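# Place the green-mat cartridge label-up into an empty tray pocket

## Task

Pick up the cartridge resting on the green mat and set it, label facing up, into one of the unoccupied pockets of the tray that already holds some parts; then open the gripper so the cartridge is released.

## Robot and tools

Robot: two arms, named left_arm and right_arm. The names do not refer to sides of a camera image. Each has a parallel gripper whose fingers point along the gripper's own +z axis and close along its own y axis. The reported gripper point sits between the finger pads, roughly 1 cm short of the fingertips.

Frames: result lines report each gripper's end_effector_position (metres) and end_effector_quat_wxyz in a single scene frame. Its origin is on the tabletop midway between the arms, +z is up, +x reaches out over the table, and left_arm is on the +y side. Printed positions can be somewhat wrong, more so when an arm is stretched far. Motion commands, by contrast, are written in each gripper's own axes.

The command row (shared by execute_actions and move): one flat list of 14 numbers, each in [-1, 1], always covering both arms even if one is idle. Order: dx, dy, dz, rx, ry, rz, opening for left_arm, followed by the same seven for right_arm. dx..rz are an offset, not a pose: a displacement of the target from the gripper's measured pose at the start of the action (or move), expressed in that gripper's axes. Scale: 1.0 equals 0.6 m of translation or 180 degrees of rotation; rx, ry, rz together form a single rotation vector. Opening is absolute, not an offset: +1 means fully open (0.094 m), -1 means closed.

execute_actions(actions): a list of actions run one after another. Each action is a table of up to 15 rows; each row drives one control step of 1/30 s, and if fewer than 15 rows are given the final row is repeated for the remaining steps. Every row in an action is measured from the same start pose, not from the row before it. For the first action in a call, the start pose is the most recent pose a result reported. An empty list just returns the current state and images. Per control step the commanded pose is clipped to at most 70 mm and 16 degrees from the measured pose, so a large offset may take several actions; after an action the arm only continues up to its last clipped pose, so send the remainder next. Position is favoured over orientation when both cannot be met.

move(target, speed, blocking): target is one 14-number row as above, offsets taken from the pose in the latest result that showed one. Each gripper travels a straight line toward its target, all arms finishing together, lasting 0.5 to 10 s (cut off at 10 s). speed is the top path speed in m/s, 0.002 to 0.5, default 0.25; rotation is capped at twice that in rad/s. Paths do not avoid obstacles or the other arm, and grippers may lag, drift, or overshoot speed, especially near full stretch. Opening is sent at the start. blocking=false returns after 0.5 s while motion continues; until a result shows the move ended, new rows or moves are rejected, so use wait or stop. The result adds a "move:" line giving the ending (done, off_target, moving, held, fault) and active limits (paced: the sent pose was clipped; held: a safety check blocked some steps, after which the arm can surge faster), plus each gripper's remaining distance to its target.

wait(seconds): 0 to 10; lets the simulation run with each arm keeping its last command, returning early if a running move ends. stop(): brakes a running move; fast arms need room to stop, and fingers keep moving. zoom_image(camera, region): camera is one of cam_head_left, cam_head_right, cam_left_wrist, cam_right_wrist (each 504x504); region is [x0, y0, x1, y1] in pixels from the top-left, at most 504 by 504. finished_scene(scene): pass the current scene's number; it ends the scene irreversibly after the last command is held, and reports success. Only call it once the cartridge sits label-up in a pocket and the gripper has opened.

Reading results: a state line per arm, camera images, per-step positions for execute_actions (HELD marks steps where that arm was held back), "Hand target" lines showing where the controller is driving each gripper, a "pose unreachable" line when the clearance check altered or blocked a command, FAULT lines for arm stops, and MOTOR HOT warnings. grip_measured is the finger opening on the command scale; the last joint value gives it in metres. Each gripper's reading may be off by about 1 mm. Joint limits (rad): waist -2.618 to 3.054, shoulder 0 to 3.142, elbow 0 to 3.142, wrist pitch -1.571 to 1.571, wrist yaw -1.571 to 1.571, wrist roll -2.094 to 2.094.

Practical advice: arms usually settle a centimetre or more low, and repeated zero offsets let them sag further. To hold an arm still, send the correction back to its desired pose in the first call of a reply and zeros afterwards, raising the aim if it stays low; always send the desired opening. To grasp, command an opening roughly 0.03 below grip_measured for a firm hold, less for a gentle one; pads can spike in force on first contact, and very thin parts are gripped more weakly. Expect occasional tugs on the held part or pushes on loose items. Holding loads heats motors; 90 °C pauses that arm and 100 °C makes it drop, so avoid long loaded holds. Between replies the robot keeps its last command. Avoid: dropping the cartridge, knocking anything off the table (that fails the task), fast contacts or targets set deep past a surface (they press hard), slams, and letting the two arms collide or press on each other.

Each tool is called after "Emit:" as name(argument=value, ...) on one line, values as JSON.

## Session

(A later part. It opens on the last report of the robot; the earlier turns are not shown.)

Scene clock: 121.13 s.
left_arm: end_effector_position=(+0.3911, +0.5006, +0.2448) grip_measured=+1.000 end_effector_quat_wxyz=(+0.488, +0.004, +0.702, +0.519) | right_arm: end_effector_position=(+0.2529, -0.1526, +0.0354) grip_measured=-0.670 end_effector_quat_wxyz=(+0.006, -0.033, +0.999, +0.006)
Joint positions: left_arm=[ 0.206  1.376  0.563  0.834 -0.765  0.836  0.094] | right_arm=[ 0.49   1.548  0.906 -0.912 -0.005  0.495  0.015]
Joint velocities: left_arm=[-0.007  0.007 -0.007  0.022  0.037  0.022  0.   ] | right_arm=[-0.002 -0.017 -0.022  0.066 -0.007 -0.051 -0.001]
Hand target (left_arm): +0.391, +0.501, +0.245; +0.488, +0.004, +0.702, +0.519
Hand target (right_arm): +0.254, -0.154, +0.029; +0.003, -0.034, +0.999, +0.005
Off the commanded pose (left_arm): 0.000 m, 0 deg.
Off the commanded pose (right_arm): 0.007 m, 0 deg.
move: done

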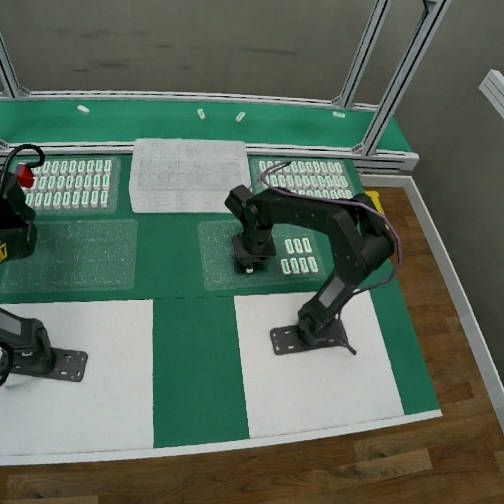

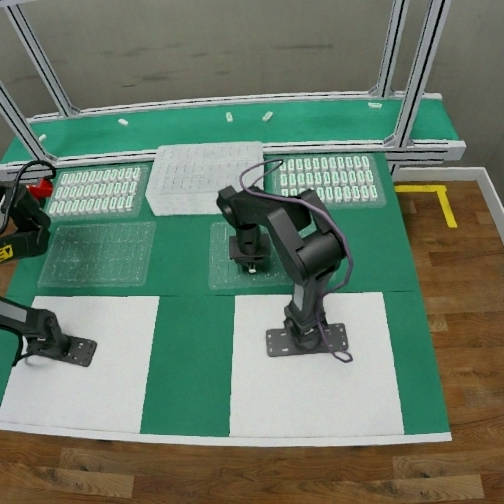

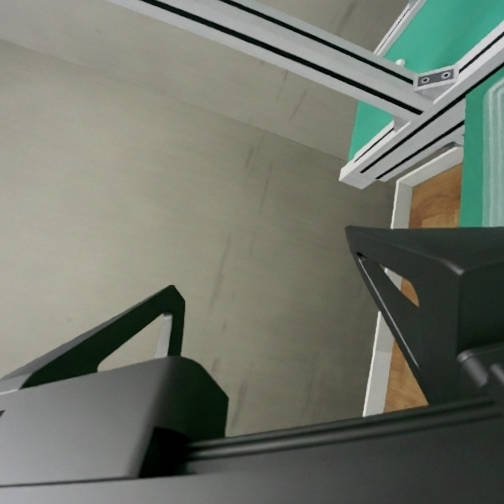

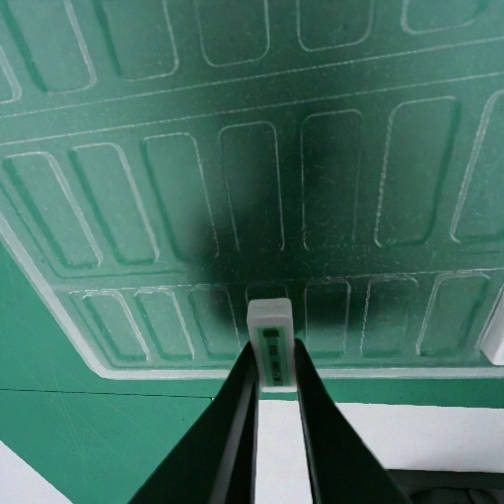

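Emit:
move(target=[0,0,0,0,0,0,1,0.0065,0.0065,0.018,0,0,0,-0.72], speed=0.03)

Emit:
zoom_image(camera="cam_right_wrist", region=[150, 200, 400, 450])

Scene clock: 132.57 s.
left_arm: end_effector_position=(+0.3911, +0.5006, +0.2448) grip_measured=+1.000 end_effector_quat_wxyz=(+0.488, +0.004, +0.702, +0.519) | right_arm: end_effector_position=(+0.2486, -0.1513, +0.0295) grip_measured=-0.670 end_effector_quat_wxyz=(+0.005, -0.034, +0.999, +0.006)
Joint positions: left_arm=[ 0.206  1.376  0.563  0.834 -0.765  0.836  0.094] | right_arm=[ 0.504  1.548  0.88  -0.888 -0.005  0.506  0.015]
Joint velocities: left_arm=[-0.007 -0.022 -0.022  0.037  0.007  0.022  0.   ] | right_arm=[ 0.012  0.002 -0.002 -0.022  0.037  0.007  0.001]
Hand target (left_arm): +0.391, +0.501, +0.245; +0.488, +0.004, +0.702, +0.519
Hand target (right_arm): +0.249, -0.149, +0.025; +0.006, -0.033, +0.999, +0.007
Off the commanded pose (left_arm): 0.000 m, 0 deg.
Off the commanded pose (right_arm): 0.006 m, 0 deg.
move: done

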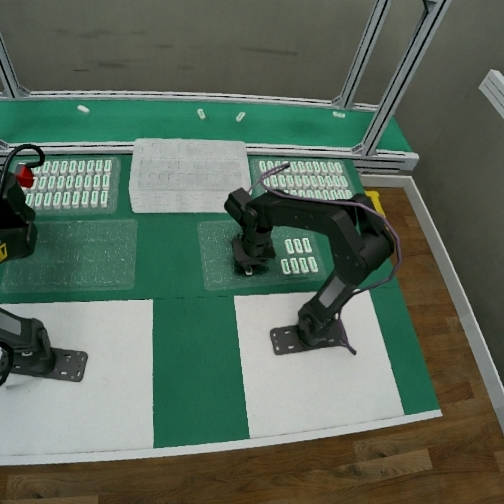

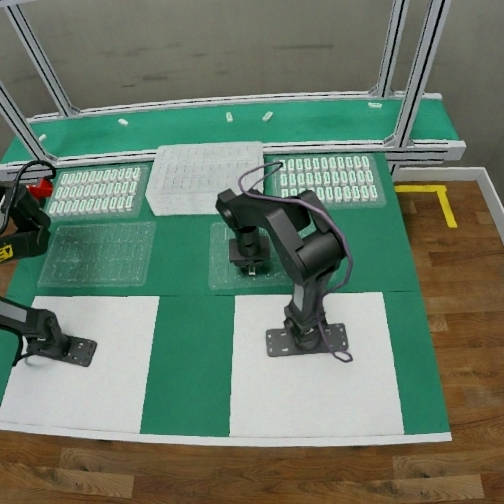

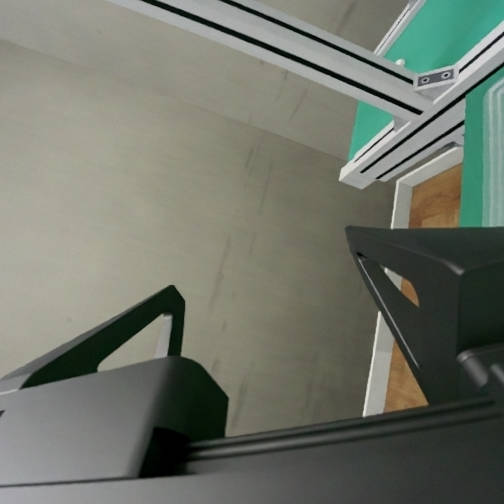

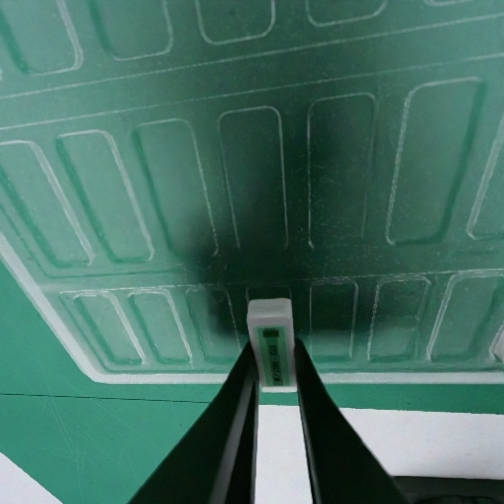

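Region (150, 200, 400, 450) of cam_right_wrist's 504x504 image, scaled by 2.016, with more detail than that image has.

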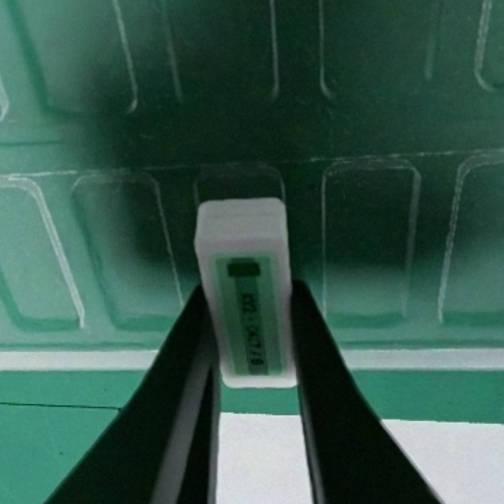

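Emit:
move(target=[0,0,0,0,0,0,1,-0.004,0.005,0.017,0,0,0,-0.72], speed=0.03)

Emit:
zoom_image(camera="cam_right_wrist", region=[150, 200, 400, 450])

Scene clock: 141.70 s.
left_arm: end_effector_position=(+0.3911, +0.5006, +0.2448) grip_measured=+1.000 end_effector_quat_wxyz=(+0.488, +0.004, +0.702, +0.519) | right_arm: end_effector_position=(+0.2522, -0.1490, +0.0252) grip_measured=-0.670 end_effector_quat_wxyz=(+0.007, -0.033, +0.999, +0.008)
Joint positions: left_arm=[ 0.206  1.376  0.563  0.834 -0.765  0.836  0.094] | right_arm=[ 0.504  1.567  0.88  -0.863 -0.005  0.508  0.015]
Joint velocities: left_arm=[-0.002  0.007 -0.007 -0.022  0.007 -0.007  0.   ] | right_arm=[ 0.002 -0.022 -0.007  0.007  0.007 -0.037 -0.001]
Hand target (left_arm): +0.391, +0.501, +0.245; +0.488, +0.004, +0.702, +0.519
Hand target (right_arm): +0.251, -0.148, +0.020; +0.005, -0.034, +0.999, +0.006
Off the commanded pose (left_arm): 0.000 m, 0 deg.
Off the commanded pose (right_arm): 0.006 m, 0 deg.
move: done

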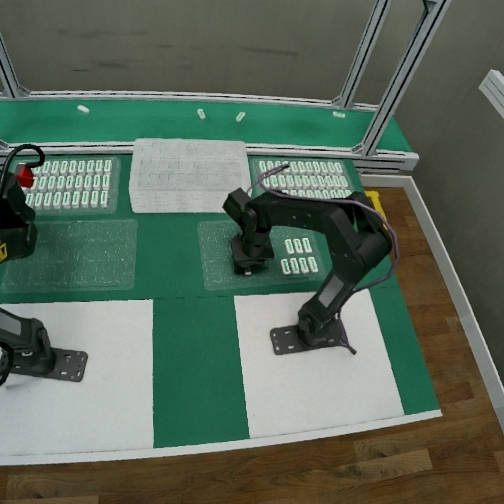

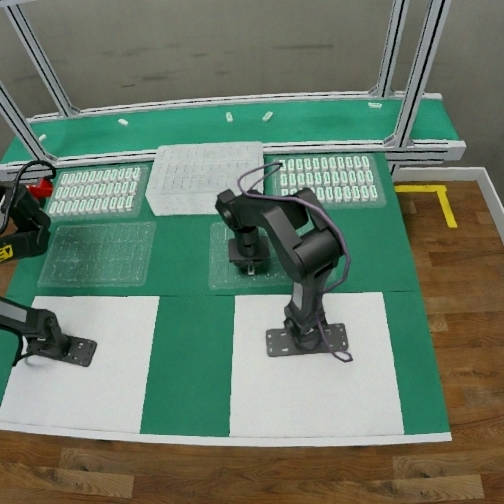

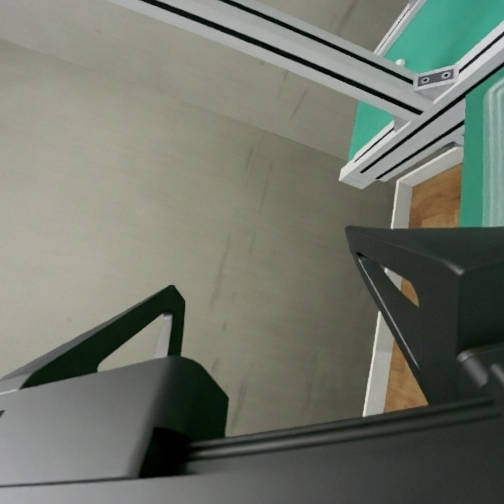

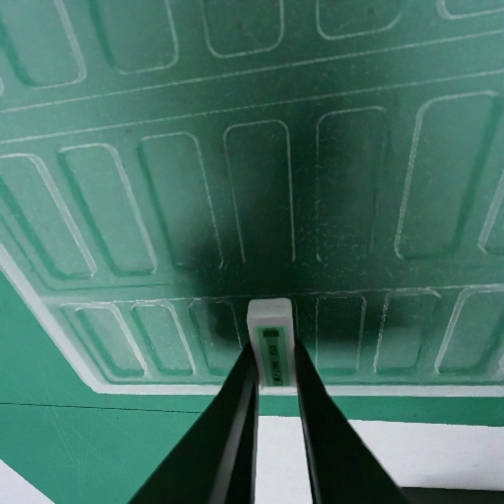

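Region (150, 200, 400, 450) of cam_right_wrist's 504x504 image, scaled by 2.016, with more detail than that image has.

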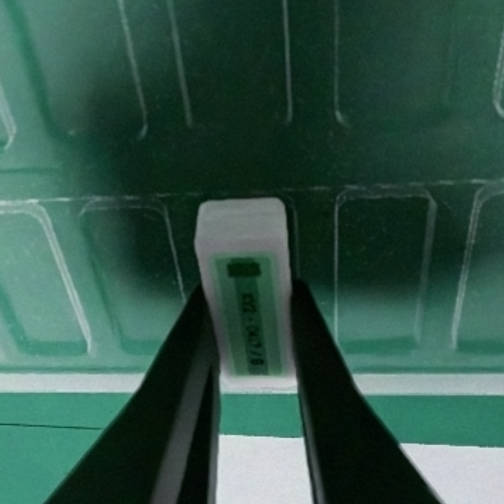

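Emit:
move(target=[0,0,0,0,0,0,1,0.0076,-0.0042,0.0097,0.002,0.0032,0,-0.72], speed=0.02)

Emit:
zoom_image(camera="cam_right_wrist", region=[150, 200, 400, 450])

Scene clock: 166.27 s.
left_arm: end_effector_position=(+0.3911, +0.5006, +0.2448) grip_measured=+1.000 end_effector_quat_wxyz=(+0.488, +0.004, +0.702, +0.519) | right_arm: end_effector_position=(+0.2481, -0.1516, +0.0218) grip_measured=-0.670 end_effector_quat_wxyz=(+0.002, -0.033, +0.999, +0.004)
Joint positions: left_arm=[ 0.206  1.376  0.563  0.834 -0.765  0.836  0.094] | right_arm=[ 0.504  1.567  0.865 -0.861 -0.005  0.508  0.015]
Joint velocities: left_arm=[-0.002 -0.002  0.022 -0.11   0.007 -0.007  0.   ] | right_arm=[-0.022 -0.002 -0.012  0.037 -0.081  0.022 -0.   ]
Hand target (left_arm): +0.391, +0.501, +0.245; +0.488, +0.004, +0.702, +0.519
Hand target (right_arm): +0.248, -0.152, +0.019; +0.002, -0.033, +0.999, +0.004
Off the commanded pose (left_arm): 0.000 m, 0 deg.
Off the commanded pose (right_arm): 0.003 m, 0 deg.
move: done

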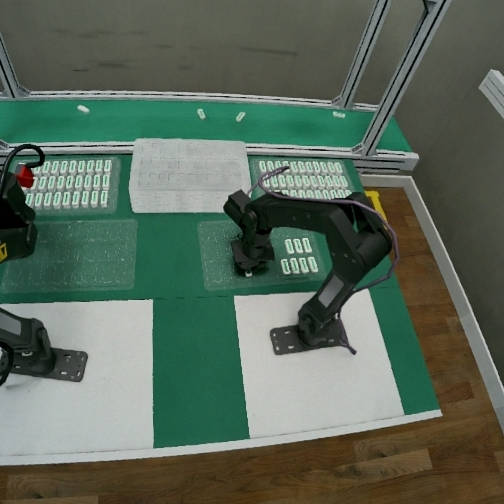

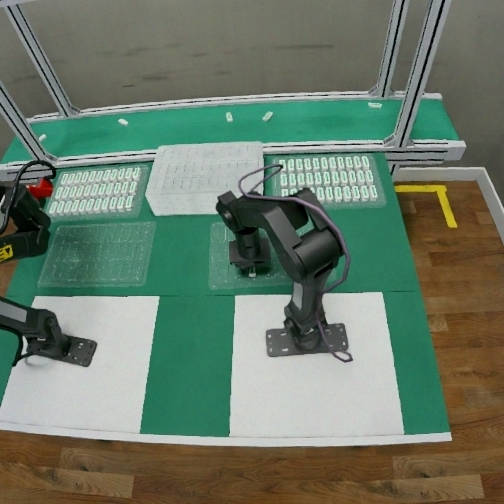

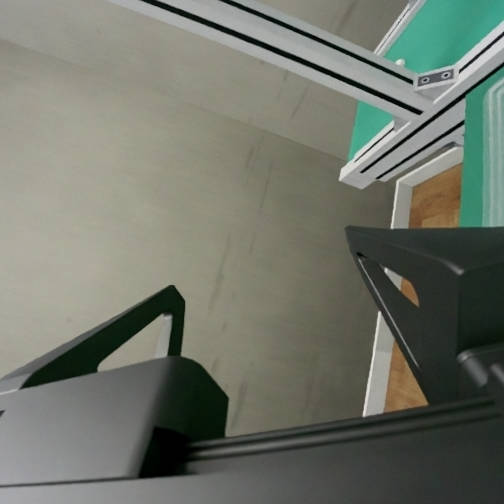

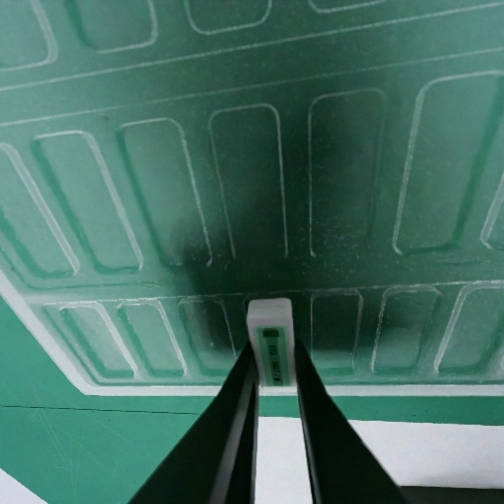

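Region (150, 200, 400, 450) of cam_right_wrist's 504x504 image, scaled by 2.016, with more detail than that image has.

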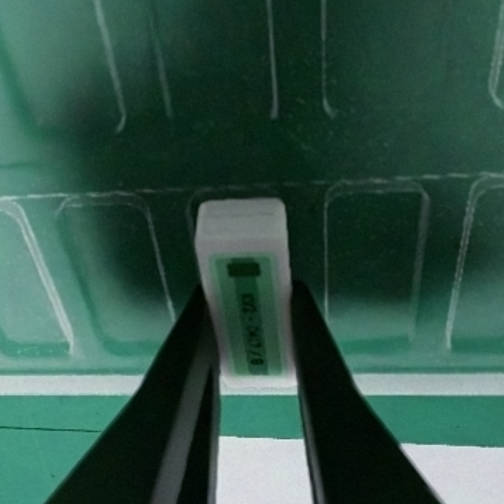

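Emit:
move(target=[0,0,0,0,0,0,1,-0.005,0.0028,-0.001,-0.0026,-0.004,0,-0.72], speed=0.02)

Emit:
zoom_image(camera="cam_right_wrist", region=[200, 250, 350, 400])

Scene clock: 173.33 s.
left_arm: end_effector_position=(+0.3911, +0.5006, +0.2448) grip_measured=+1.000 end_effector_quat_wxyz=(+0.488, +0.004, +0.702, +0.519) | right_arm: end_effector_position=(+0.2481, -0.1516, +0.0218) grip_measured=-0.670 end_effector_quat_wxyz=(+0.002, -0.033, +0.999, +0.004)
Joint positions: left_arm=[ 0.206  1.376  0.563  0.834 -0.765  0.836  0.094] | right_arm=[ 0.504  1.567  0.865 -0.861 -0.005  0.508  0.015]
Joint velocities: left_arm=[ 0.007 -0.017  0.002  0.022 -0.037  0.022  0.   ] | right_arm=[ 0.012 -0.002  0.007 -0.037  0.022  0.051  0.001]
Hand target (left_arm): +0.391, +0.501, +0.245; +0.488, +0.004, +0.702, +0.519
Hand target (right_arm): +0.251, -0.150, +0.022; +0.008, -0.033, +0.999, +0.008
Off the commanded pose (left_arm): 0.000 m, 0 deg.
Off the commanded pose (right_arm): 0.003 m, 1 deg.
move: done

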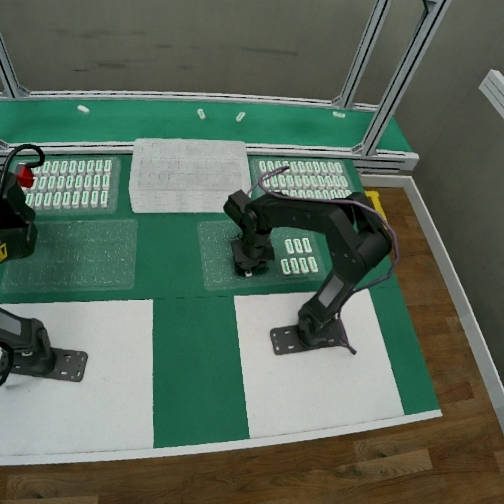

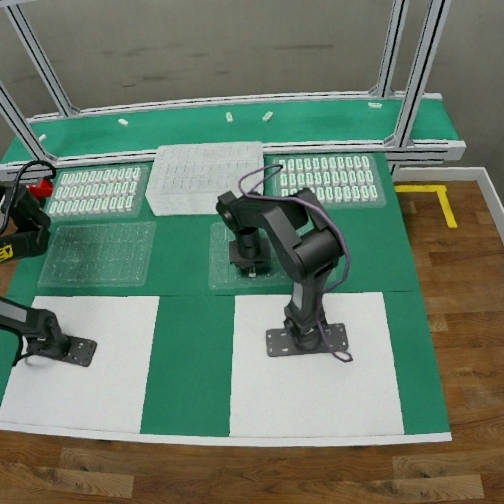

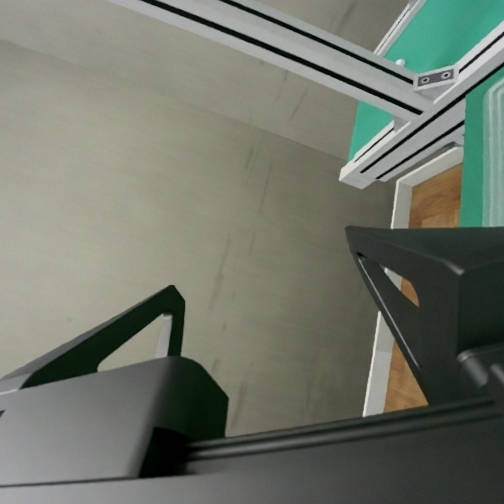

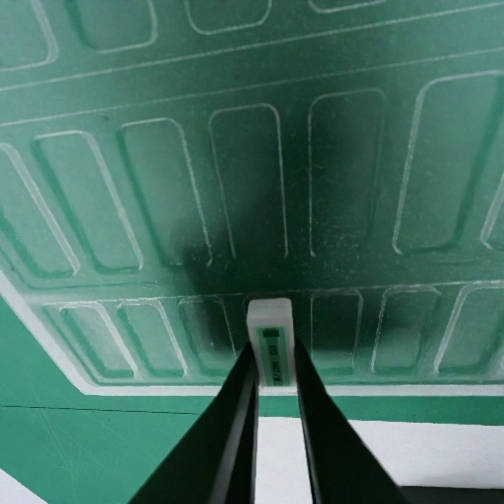

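Region (200, 250, 350, 400) of cam_right_wrist's 504x504 image, scaled by 3.360, with more detail than that image has.

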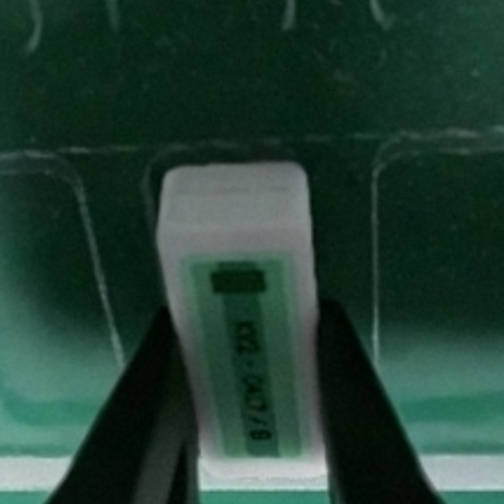

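Emit:
move(target=[0,0,0,0,0,0,1,-0.005,0.0032,0.008,0,0,0,-0.72], speed=0.02)

Emit:
zoom_image(camera="cam_right_wrist", region=[200, 250, 350, 400])

Scene clock: 180.80 s.
left_arm: end_effector_position=(+0.3911, +0.5006, +0.2448) grip_measured=+1.000 end_effector_quat_wxyz=(+0.488, +0.004, +0.702, +0.519) | right_arm: end_effector_position=(+0.2485, -0.1513, +0.0218) grip_measured=-0.670 end_effector_quat_wxyz=(+0.003, -0.033, +0.999, +0.005)
Joint positions: left_arm=[ 0.206  1.376  0.563  0.834 -0.765  0.836  0.094] | right_arm=[ 0.504  1.567  0.865 -0.86  -0.005  0.508  0.015]
Joint velocities: left_arm=[-0.007  0.022  0.012 -0.007  0.007  0.007  0.   ] | right_arm=[ 0.002  0.007 -0.007  0.037  0.037 -0.022 -0.   ]
Hand target (left_arm): +0.391, +0.501, +0.245; +0.488, +0.004, +0.702, +0.519
Hand target (right_arm): +0.251, -0.150, +0.017; +0.002, -0.033, +0.999, +0.004
Off the commanded pose (left_arm): 0.000 m, 0 deg.
Off the commanded pose (right_arm): 0.006 m, 0 deg.
move: done

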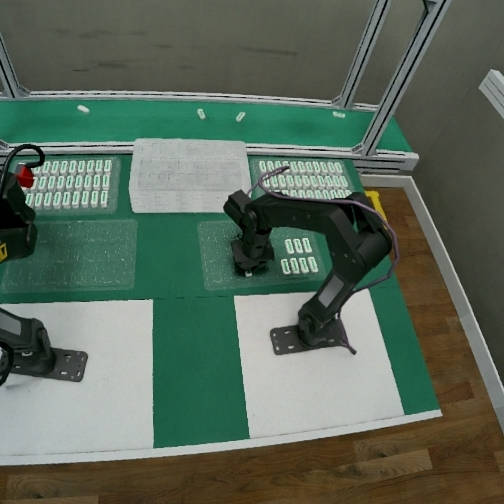

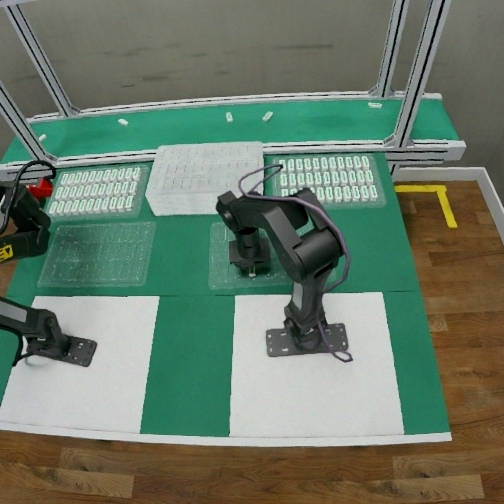

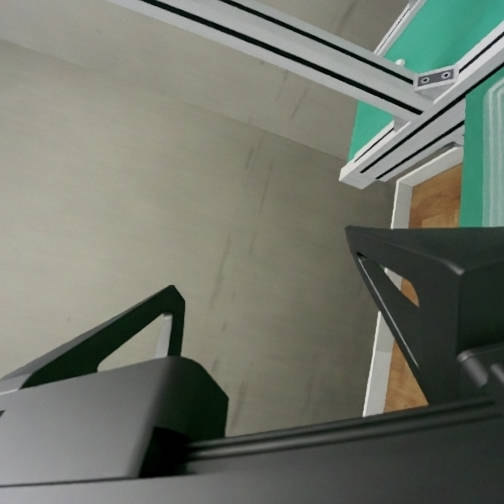

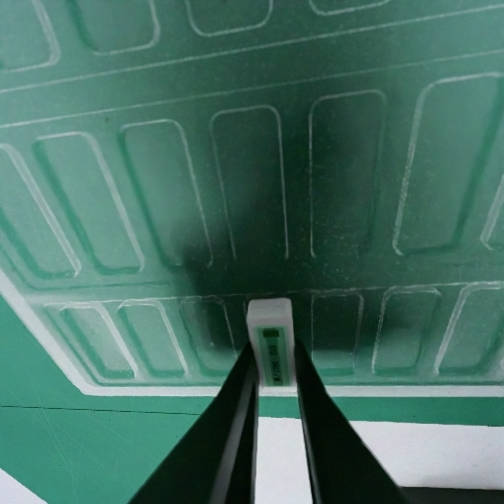

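Region (200, 250, 350, 400) of cam_right_wrist's 504x504 image, scaled by 3.360, with more detail than that image has.

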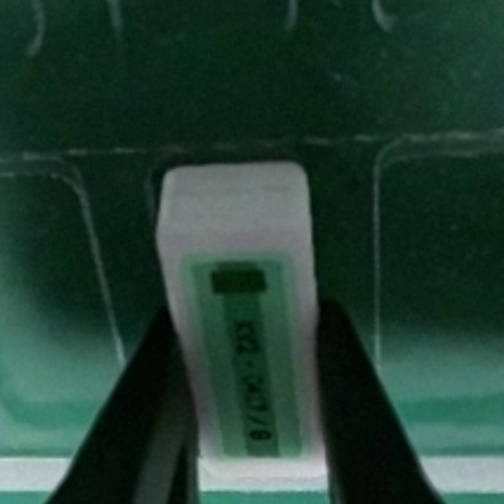

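Slightly larger.

Emit:
move(target=[0,0,0,0,0,0,1,-0.0065,0.0045,0.011,0,0,0,-0.72], speed=0.02)

Emit:
zoom_image(camera="cam_right_wrist", region=[200, 250, 350, 400])

Scene clock: 186.27 s.
left_arm: end_effector_position=(+0.3911, +0.5006, +0.2448) grip_measured=+1.000 end_effector_quat_wxyz=(+0.488, +0.004, +0.702, +0.519) | right_arm: end_effector_position=(+0.2489, -0.1511, +0.0197) grip_measured=-0.670 end_effector_quat_wxyz=(+0.001, -0.033, +0.999, +0.004)
Joint positions: left_arm=[ 0.206  1.376  0.563  0.834 -0.765  0.836  0.094] | right_arm=[ 0.504  1.577  0.865 -0.854 -0.006  0.508  0.015]
Joint velocities: left_arm=[-0.012 -0.012 -0.017  0.022 -0.081 -0.095  0.   ] | right_arm=[-0.007  0.002 -0.002  0.007  0.051  0.022 -0.   ]
Hand target (left_arm): +0.391, +0.501, +0.245; +0.488, +0.004, +0.702, +0.519
Hand target (right_arm): +0.252, -0.148, +0.015; +0.002, -0.033, +0.999, +0.005
Off the commanded pose (left_arm): 0.000 m, 0 deg.
Off the commanded pose (right_arm): 0.006 m, 0 deg.
move: done

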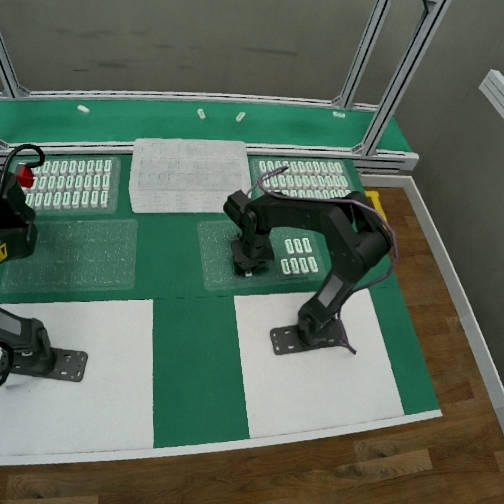

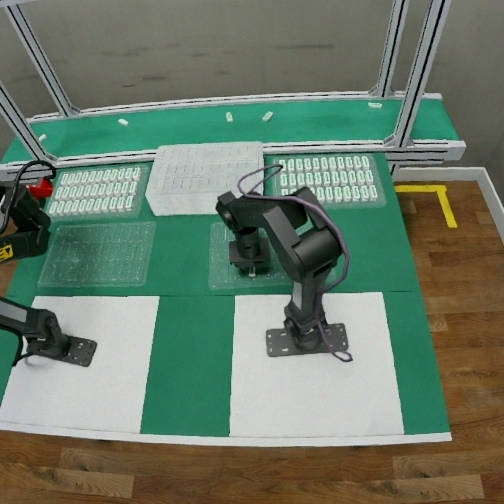

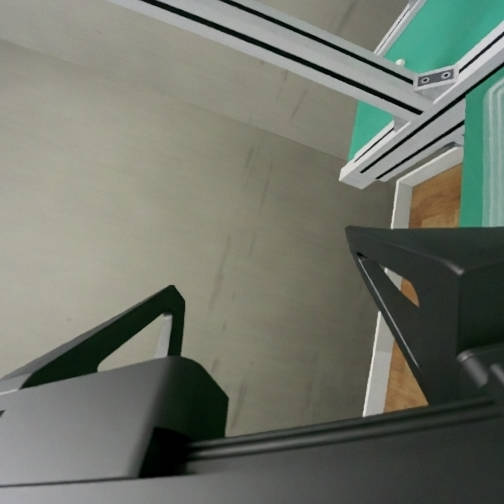

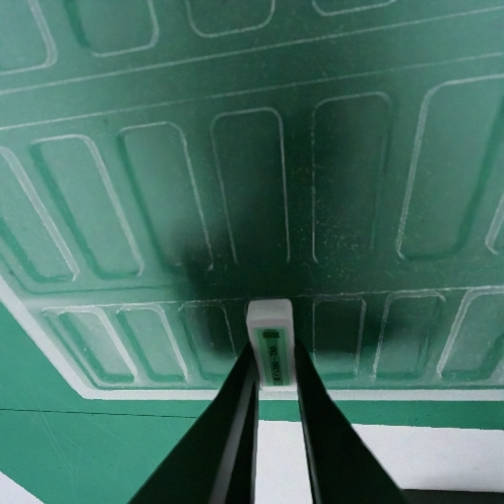

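Region (200, 250, 350, 400) of cam_right_wrist's 504x504 image, scaled by 3.360, with more detail than that image has.

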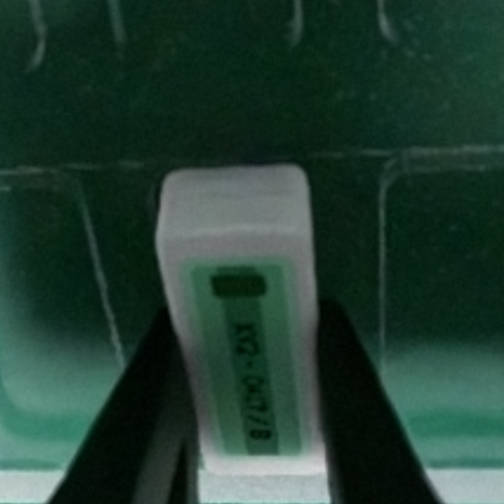

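Emit:
move(target=[0,0,0,0,0,0,1,0.008,-0.0005,0.001,0.0031,0.0048,0,-0.72], speed=0.02)

Emit:
zoom_image(camera="cam_right_wrist", region=[200, 250, 350, 400])

Scene clock: 193.53 s.
left_arm: end_effector_position=(+0.3911, +0.5006, +0.2448) grip_measured=+1.000 end_effector_quat_wxyz=(+0.488, +0.004, +0.702, +0.519) | right_arm: end_effector_position=(+0.2489, -0.1511, +0.0197) grip_measured=-0.670 end_effector_quat_wxyz=(+0.001, -0.033, +0.999, +0.004)
Joint positions: left_arm=[ 0.206  1.376  0.563  0.834 -0.765  0.836  0.094] | right_arm=[ 0.504  1.577  0.865 -0.854 -0.006  0.509  0.015]
Joint velocities: left_arm=[-0.007 -0.002 -0.002  0.037 -0.022 -0.022  0.   ] | right_arm=[-0.017 -0.007  0.012  0.066  0.007  0.081  0.   ]
Hand target (left_arm): +0.391, +0.501, +0.245; +0.488, +0.004, +0.702, +0.519
Hand target (right_arm): +0.244, -0.152, +0.019; -0.006, -0.034, +0.999, -0.001
Off the commanded pose (left_arm): 0.000 m, 0 deg.
Off the commanded pose (right_arm): 0.005 m, 1 deg.
move: done

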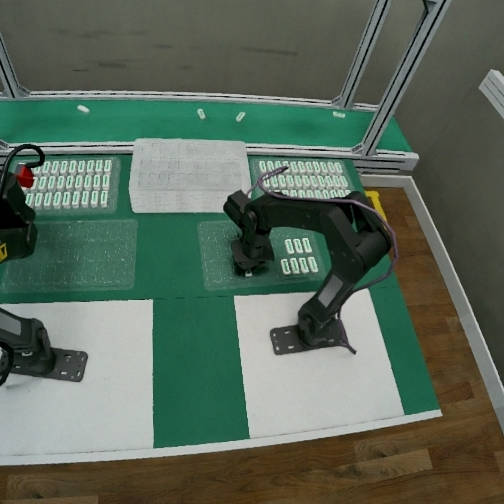

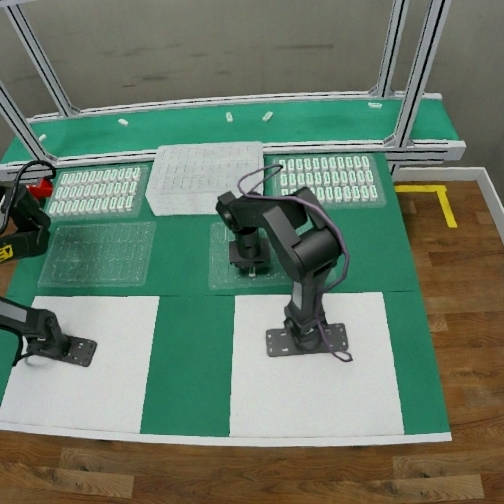

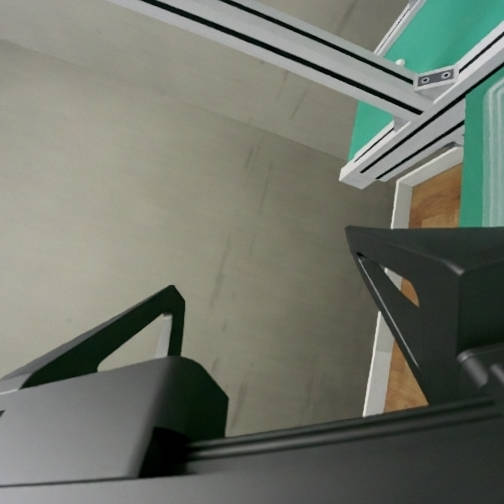

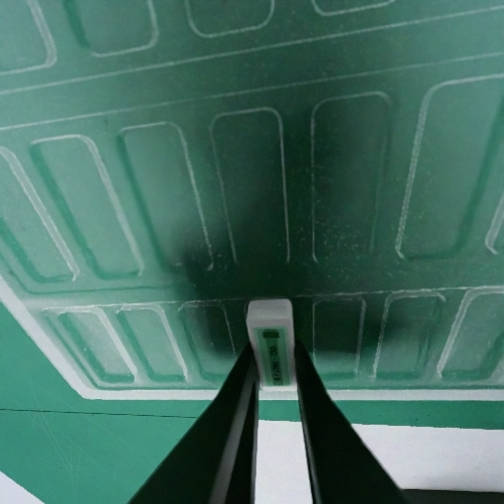

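Region (200, 250, 350, 400) of cam_right_wrist's 504x504 image, scaled by 3.360, with more detail than that image has.

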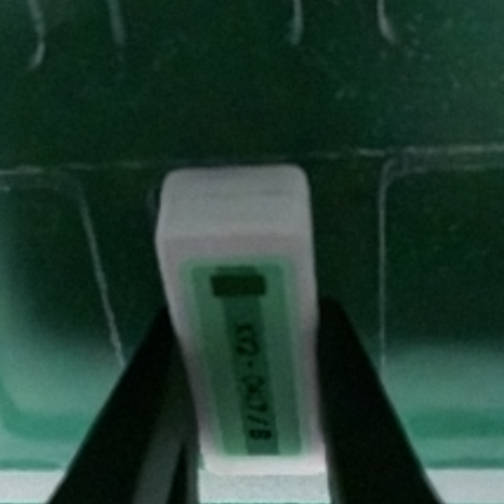

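Emit:
move(target=[0,0,0,0,0,0,1,0.0125,-0.0005,0.0015,0.005,0.0078,0,-0.72], speed=0.02)

Emit:
zoom_image(camera="cam_right_wrist", region=[200, 250, 350, 400])

Scene clock: 198.03 s.
left_arm: end_effector_position=(+0.3911, +0.5006, +0.2448) grip_measured=+1.000 end_effector_quat_wxyz=(+0.488, +0.004, +0.702, +0.519) | right_arm: end_effector_position=(+0.2486, -0.1508, +0.0197) grip_measured=-0.670 end_effector_quat_wxyz=(+0.002, -0.032, +0.999, +0.002)
Joint positions: left_arm=[ 0.206  1.376  0.563  0.834 -0.765  0.836  0.094] | right_arm=[ 0.508  1.577  0.865 -0.855 -0.002  0.515  0.015]
Joint velocities: left_arm=[-0.017 -0.007 -0.012  0.007 -0.037 -0.051  0.   ] | right_arm=[-0.017  0.007  0.002 -0.007 -0.095 -0.081 -0.   ]
Hand target (left_arm): +0.391, +0.501, +0.245; +0.488, +0.004, +0.702, +0.519
Hand target (right_arm): +0.241, -0.152, +0.019; -0.011, -0.033, +0.999, -0.004
Off the commanded pose (left_arm): 0.000 m, 0 deg.
Off the commanded pose (right_arm): 0.007 m, 2 deg.
move: done

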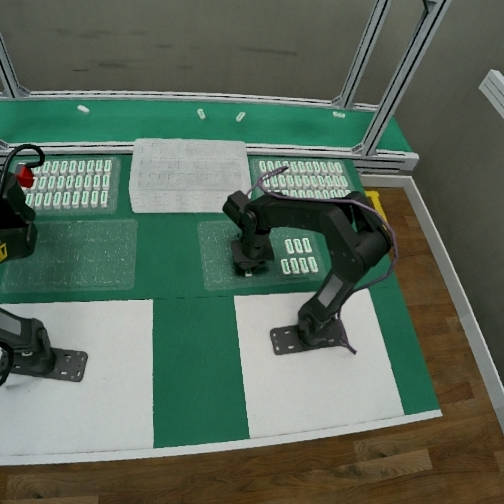

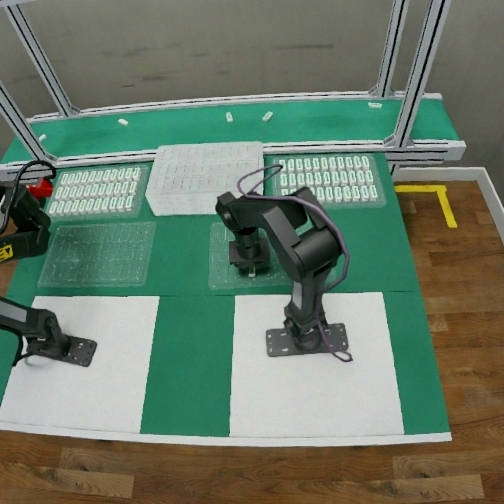

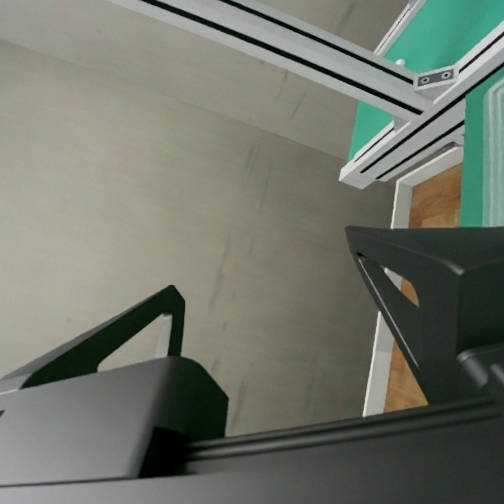

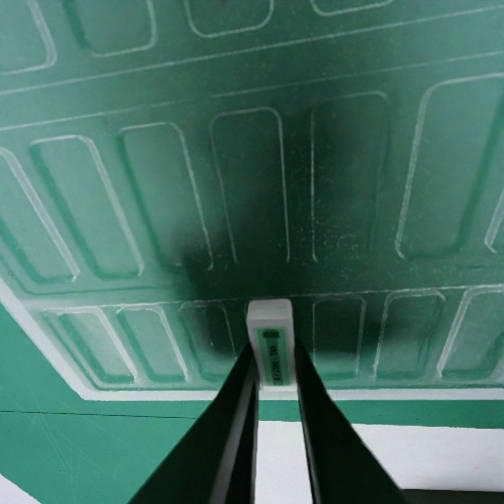

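Region (200, 250, 350, 400) of cam_right_wrist's 504x504 image, scaled by 3.360, with more detail than that image has.

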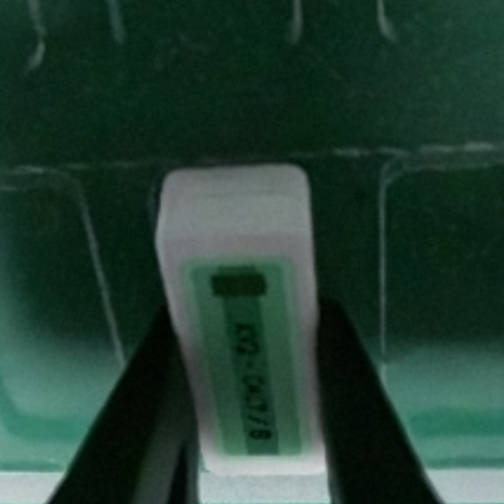

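Emit:
move(target=[0,0,0,0,0,0,1,0.018,-0.007,0.0025,0.0083,0.013,0,-0.72], speed=0.03)

Emit:
zoom_image(camera="cam_right_wrist", region=[200, 250, 350, 400])

Scene clock: 204.57 s.
left_arm: end_effector_position=(+0.3911, +0.5006, +0.2448) grip_measured=+1.000 end_effector_quat_wxyz=(+0.488, +0.004, +0.702, +0.519) | right_arm: end_effector_position=(+0.2485, -0.1510, +0.0197) grip_measured=-0.670 end_effector_quat_wxyz=(+0.001, -0.032, +0.999, +0.002)
Joint positions: left_arm=[ 0.206  1.376  0.563  0.834 -0.765  0.836  0.094] | right_arm=[ 0.508  1.577  0.865 -0.855 -0.002  0.516  0.015]
Joint velocities: left_arm=[ 0.012  0.002 -0.007 -0.022  0.022 -0.007  0.   ] | right_arm=[-0.002 -0.002 -0.012 -0.007 -0.022  0.007 -0.   ]
Hand target (left_arm): +0.391, +0.501, +0.245; +0.488, +0.004, +0.702, +0.519
Hand target (right_arm): +0.238, -0.156, +0.018; -0.018, -0.032, +0.999, -0.011
Off the commanded pose (left_arm): 0.000 m, 0 deg.
Off the commanded pose (right_arm): 0.012 m, 3 deg.
move: off_target (right_arm)

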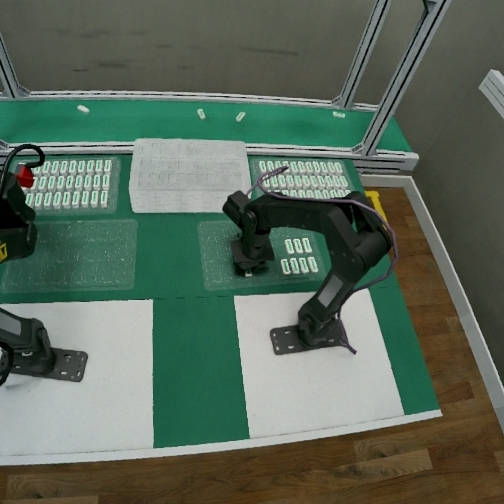

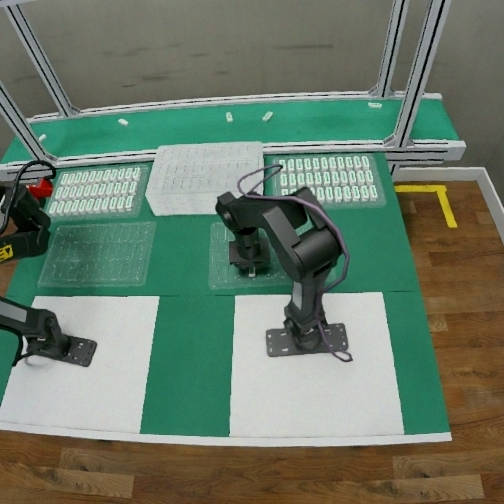

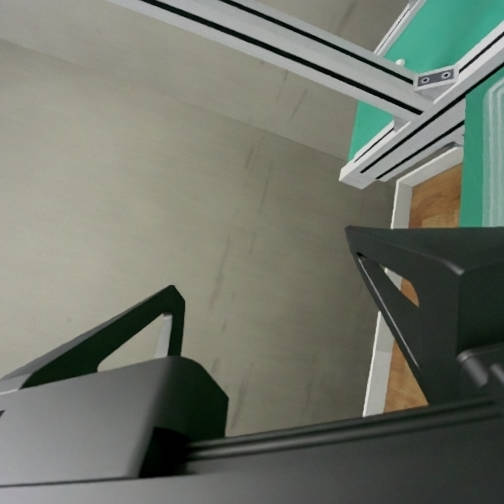

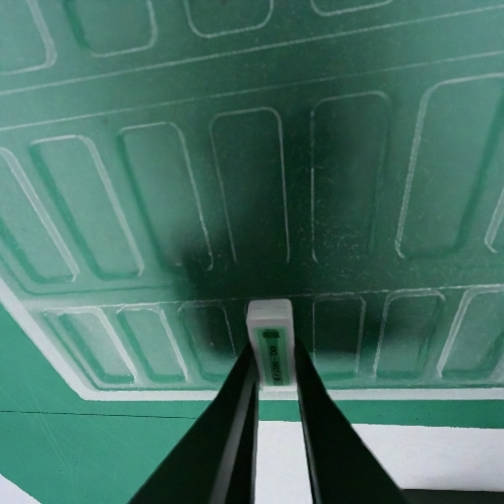

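Region (200, 250, 350, 400) of cam_right_wrist's 504x504 image, scaled by 3.360, with more detail than that image has.

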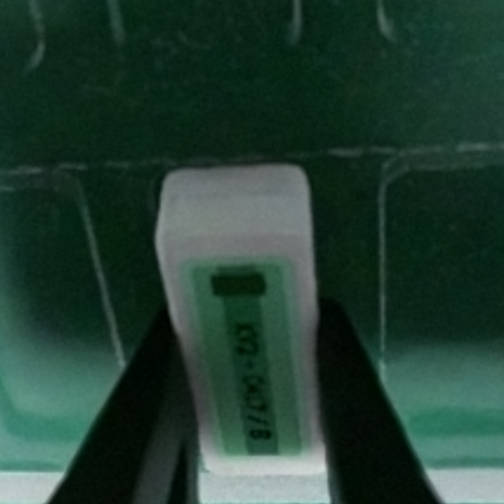

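Emit:
move(target=[0,0,0,0,0,0,1,0.0068,-0.0038,-0.011,0,0,0,-0.72], speed=0.02)

Emit:
zoom_image(camera="cam_right_wrist", region=[200, 250, 350, 400])

Scene clock: 211.37 s.
left_arm: end_effector_position=(+0.3911, +0.5006, +0.2448) grip_measured=+1.000 end_effector_quat_wxyz=(+0.488, +0.004, +0.702, +0.519) | right_arm: end_effector_position=(+0.2485, -0.1509, +0.0197) grip_measured=-0.670 end_effector_quat_wxyz=(+0.002, -0.032, +0.999, +0.002)
Joint positions: left_arm=[ 0.206  1.376  0.563  0.834 -0.765  0.836  0.094] | right_arm=[ 0.508  1.577  0.865 -0.855 -0.002  0.516  0.015]
Joint velocities: left_arm=[-0.002 -0.012  0.022  0.051 -0.081  0.022  0.   ] | right_arm=[ 0.007  0.002  0.017  0.037  0.037 -0.081  0.   ]
Hand target (left_arm): +0.391, +0.501, +0.245; +0.488, +0.004, +0.702, +0.519
Hand target (right_arm): +0.245, -0.153, +0.026; +0.002, -0.032, +0.999, +0.002
Off the commanded pose (left_arm): 0.000 m, 0 deg.
Off the commanded pose (right_arm): 0.008 m, 0 deg.
move: done

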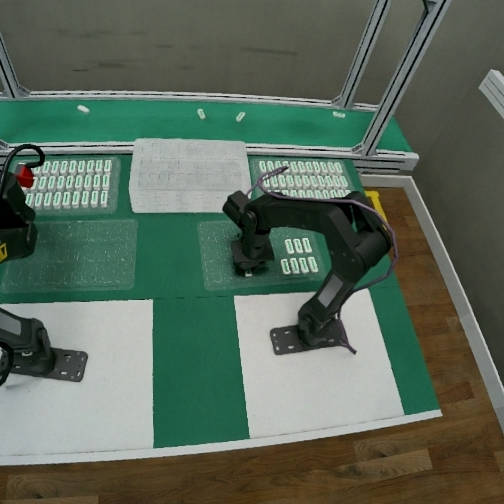

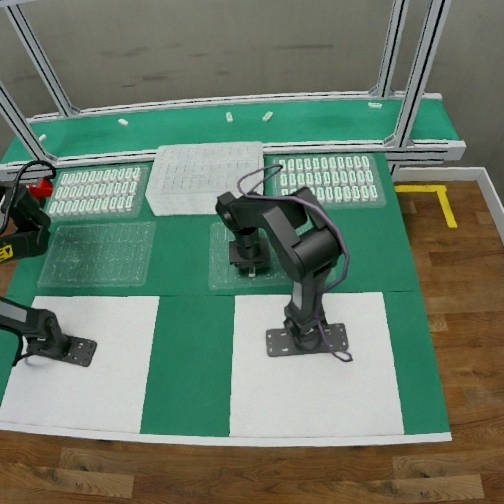

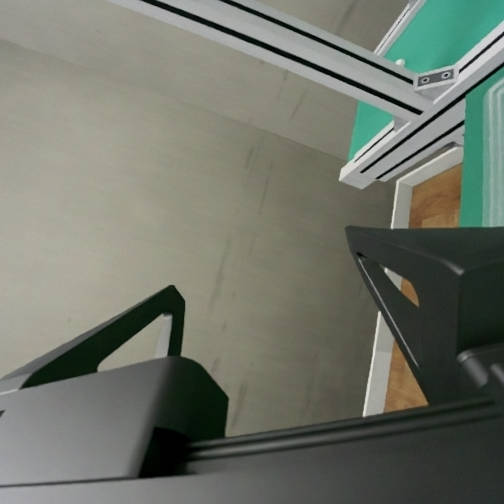

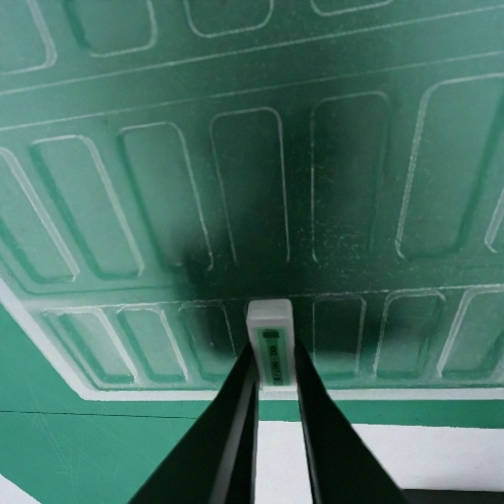

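Region (200, 250, 350, 400) of cam_right_wrist's 504x504 image, scaled by 3.360, with more detail than that image has.

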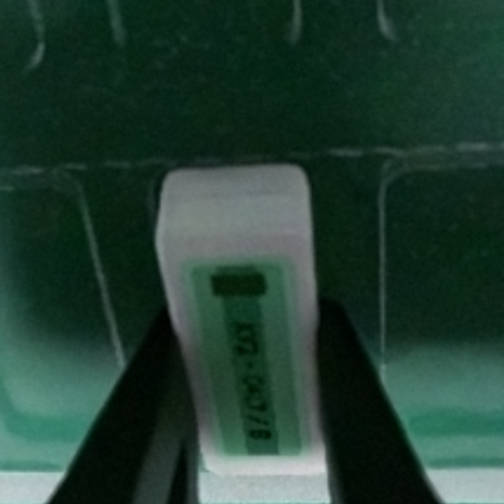

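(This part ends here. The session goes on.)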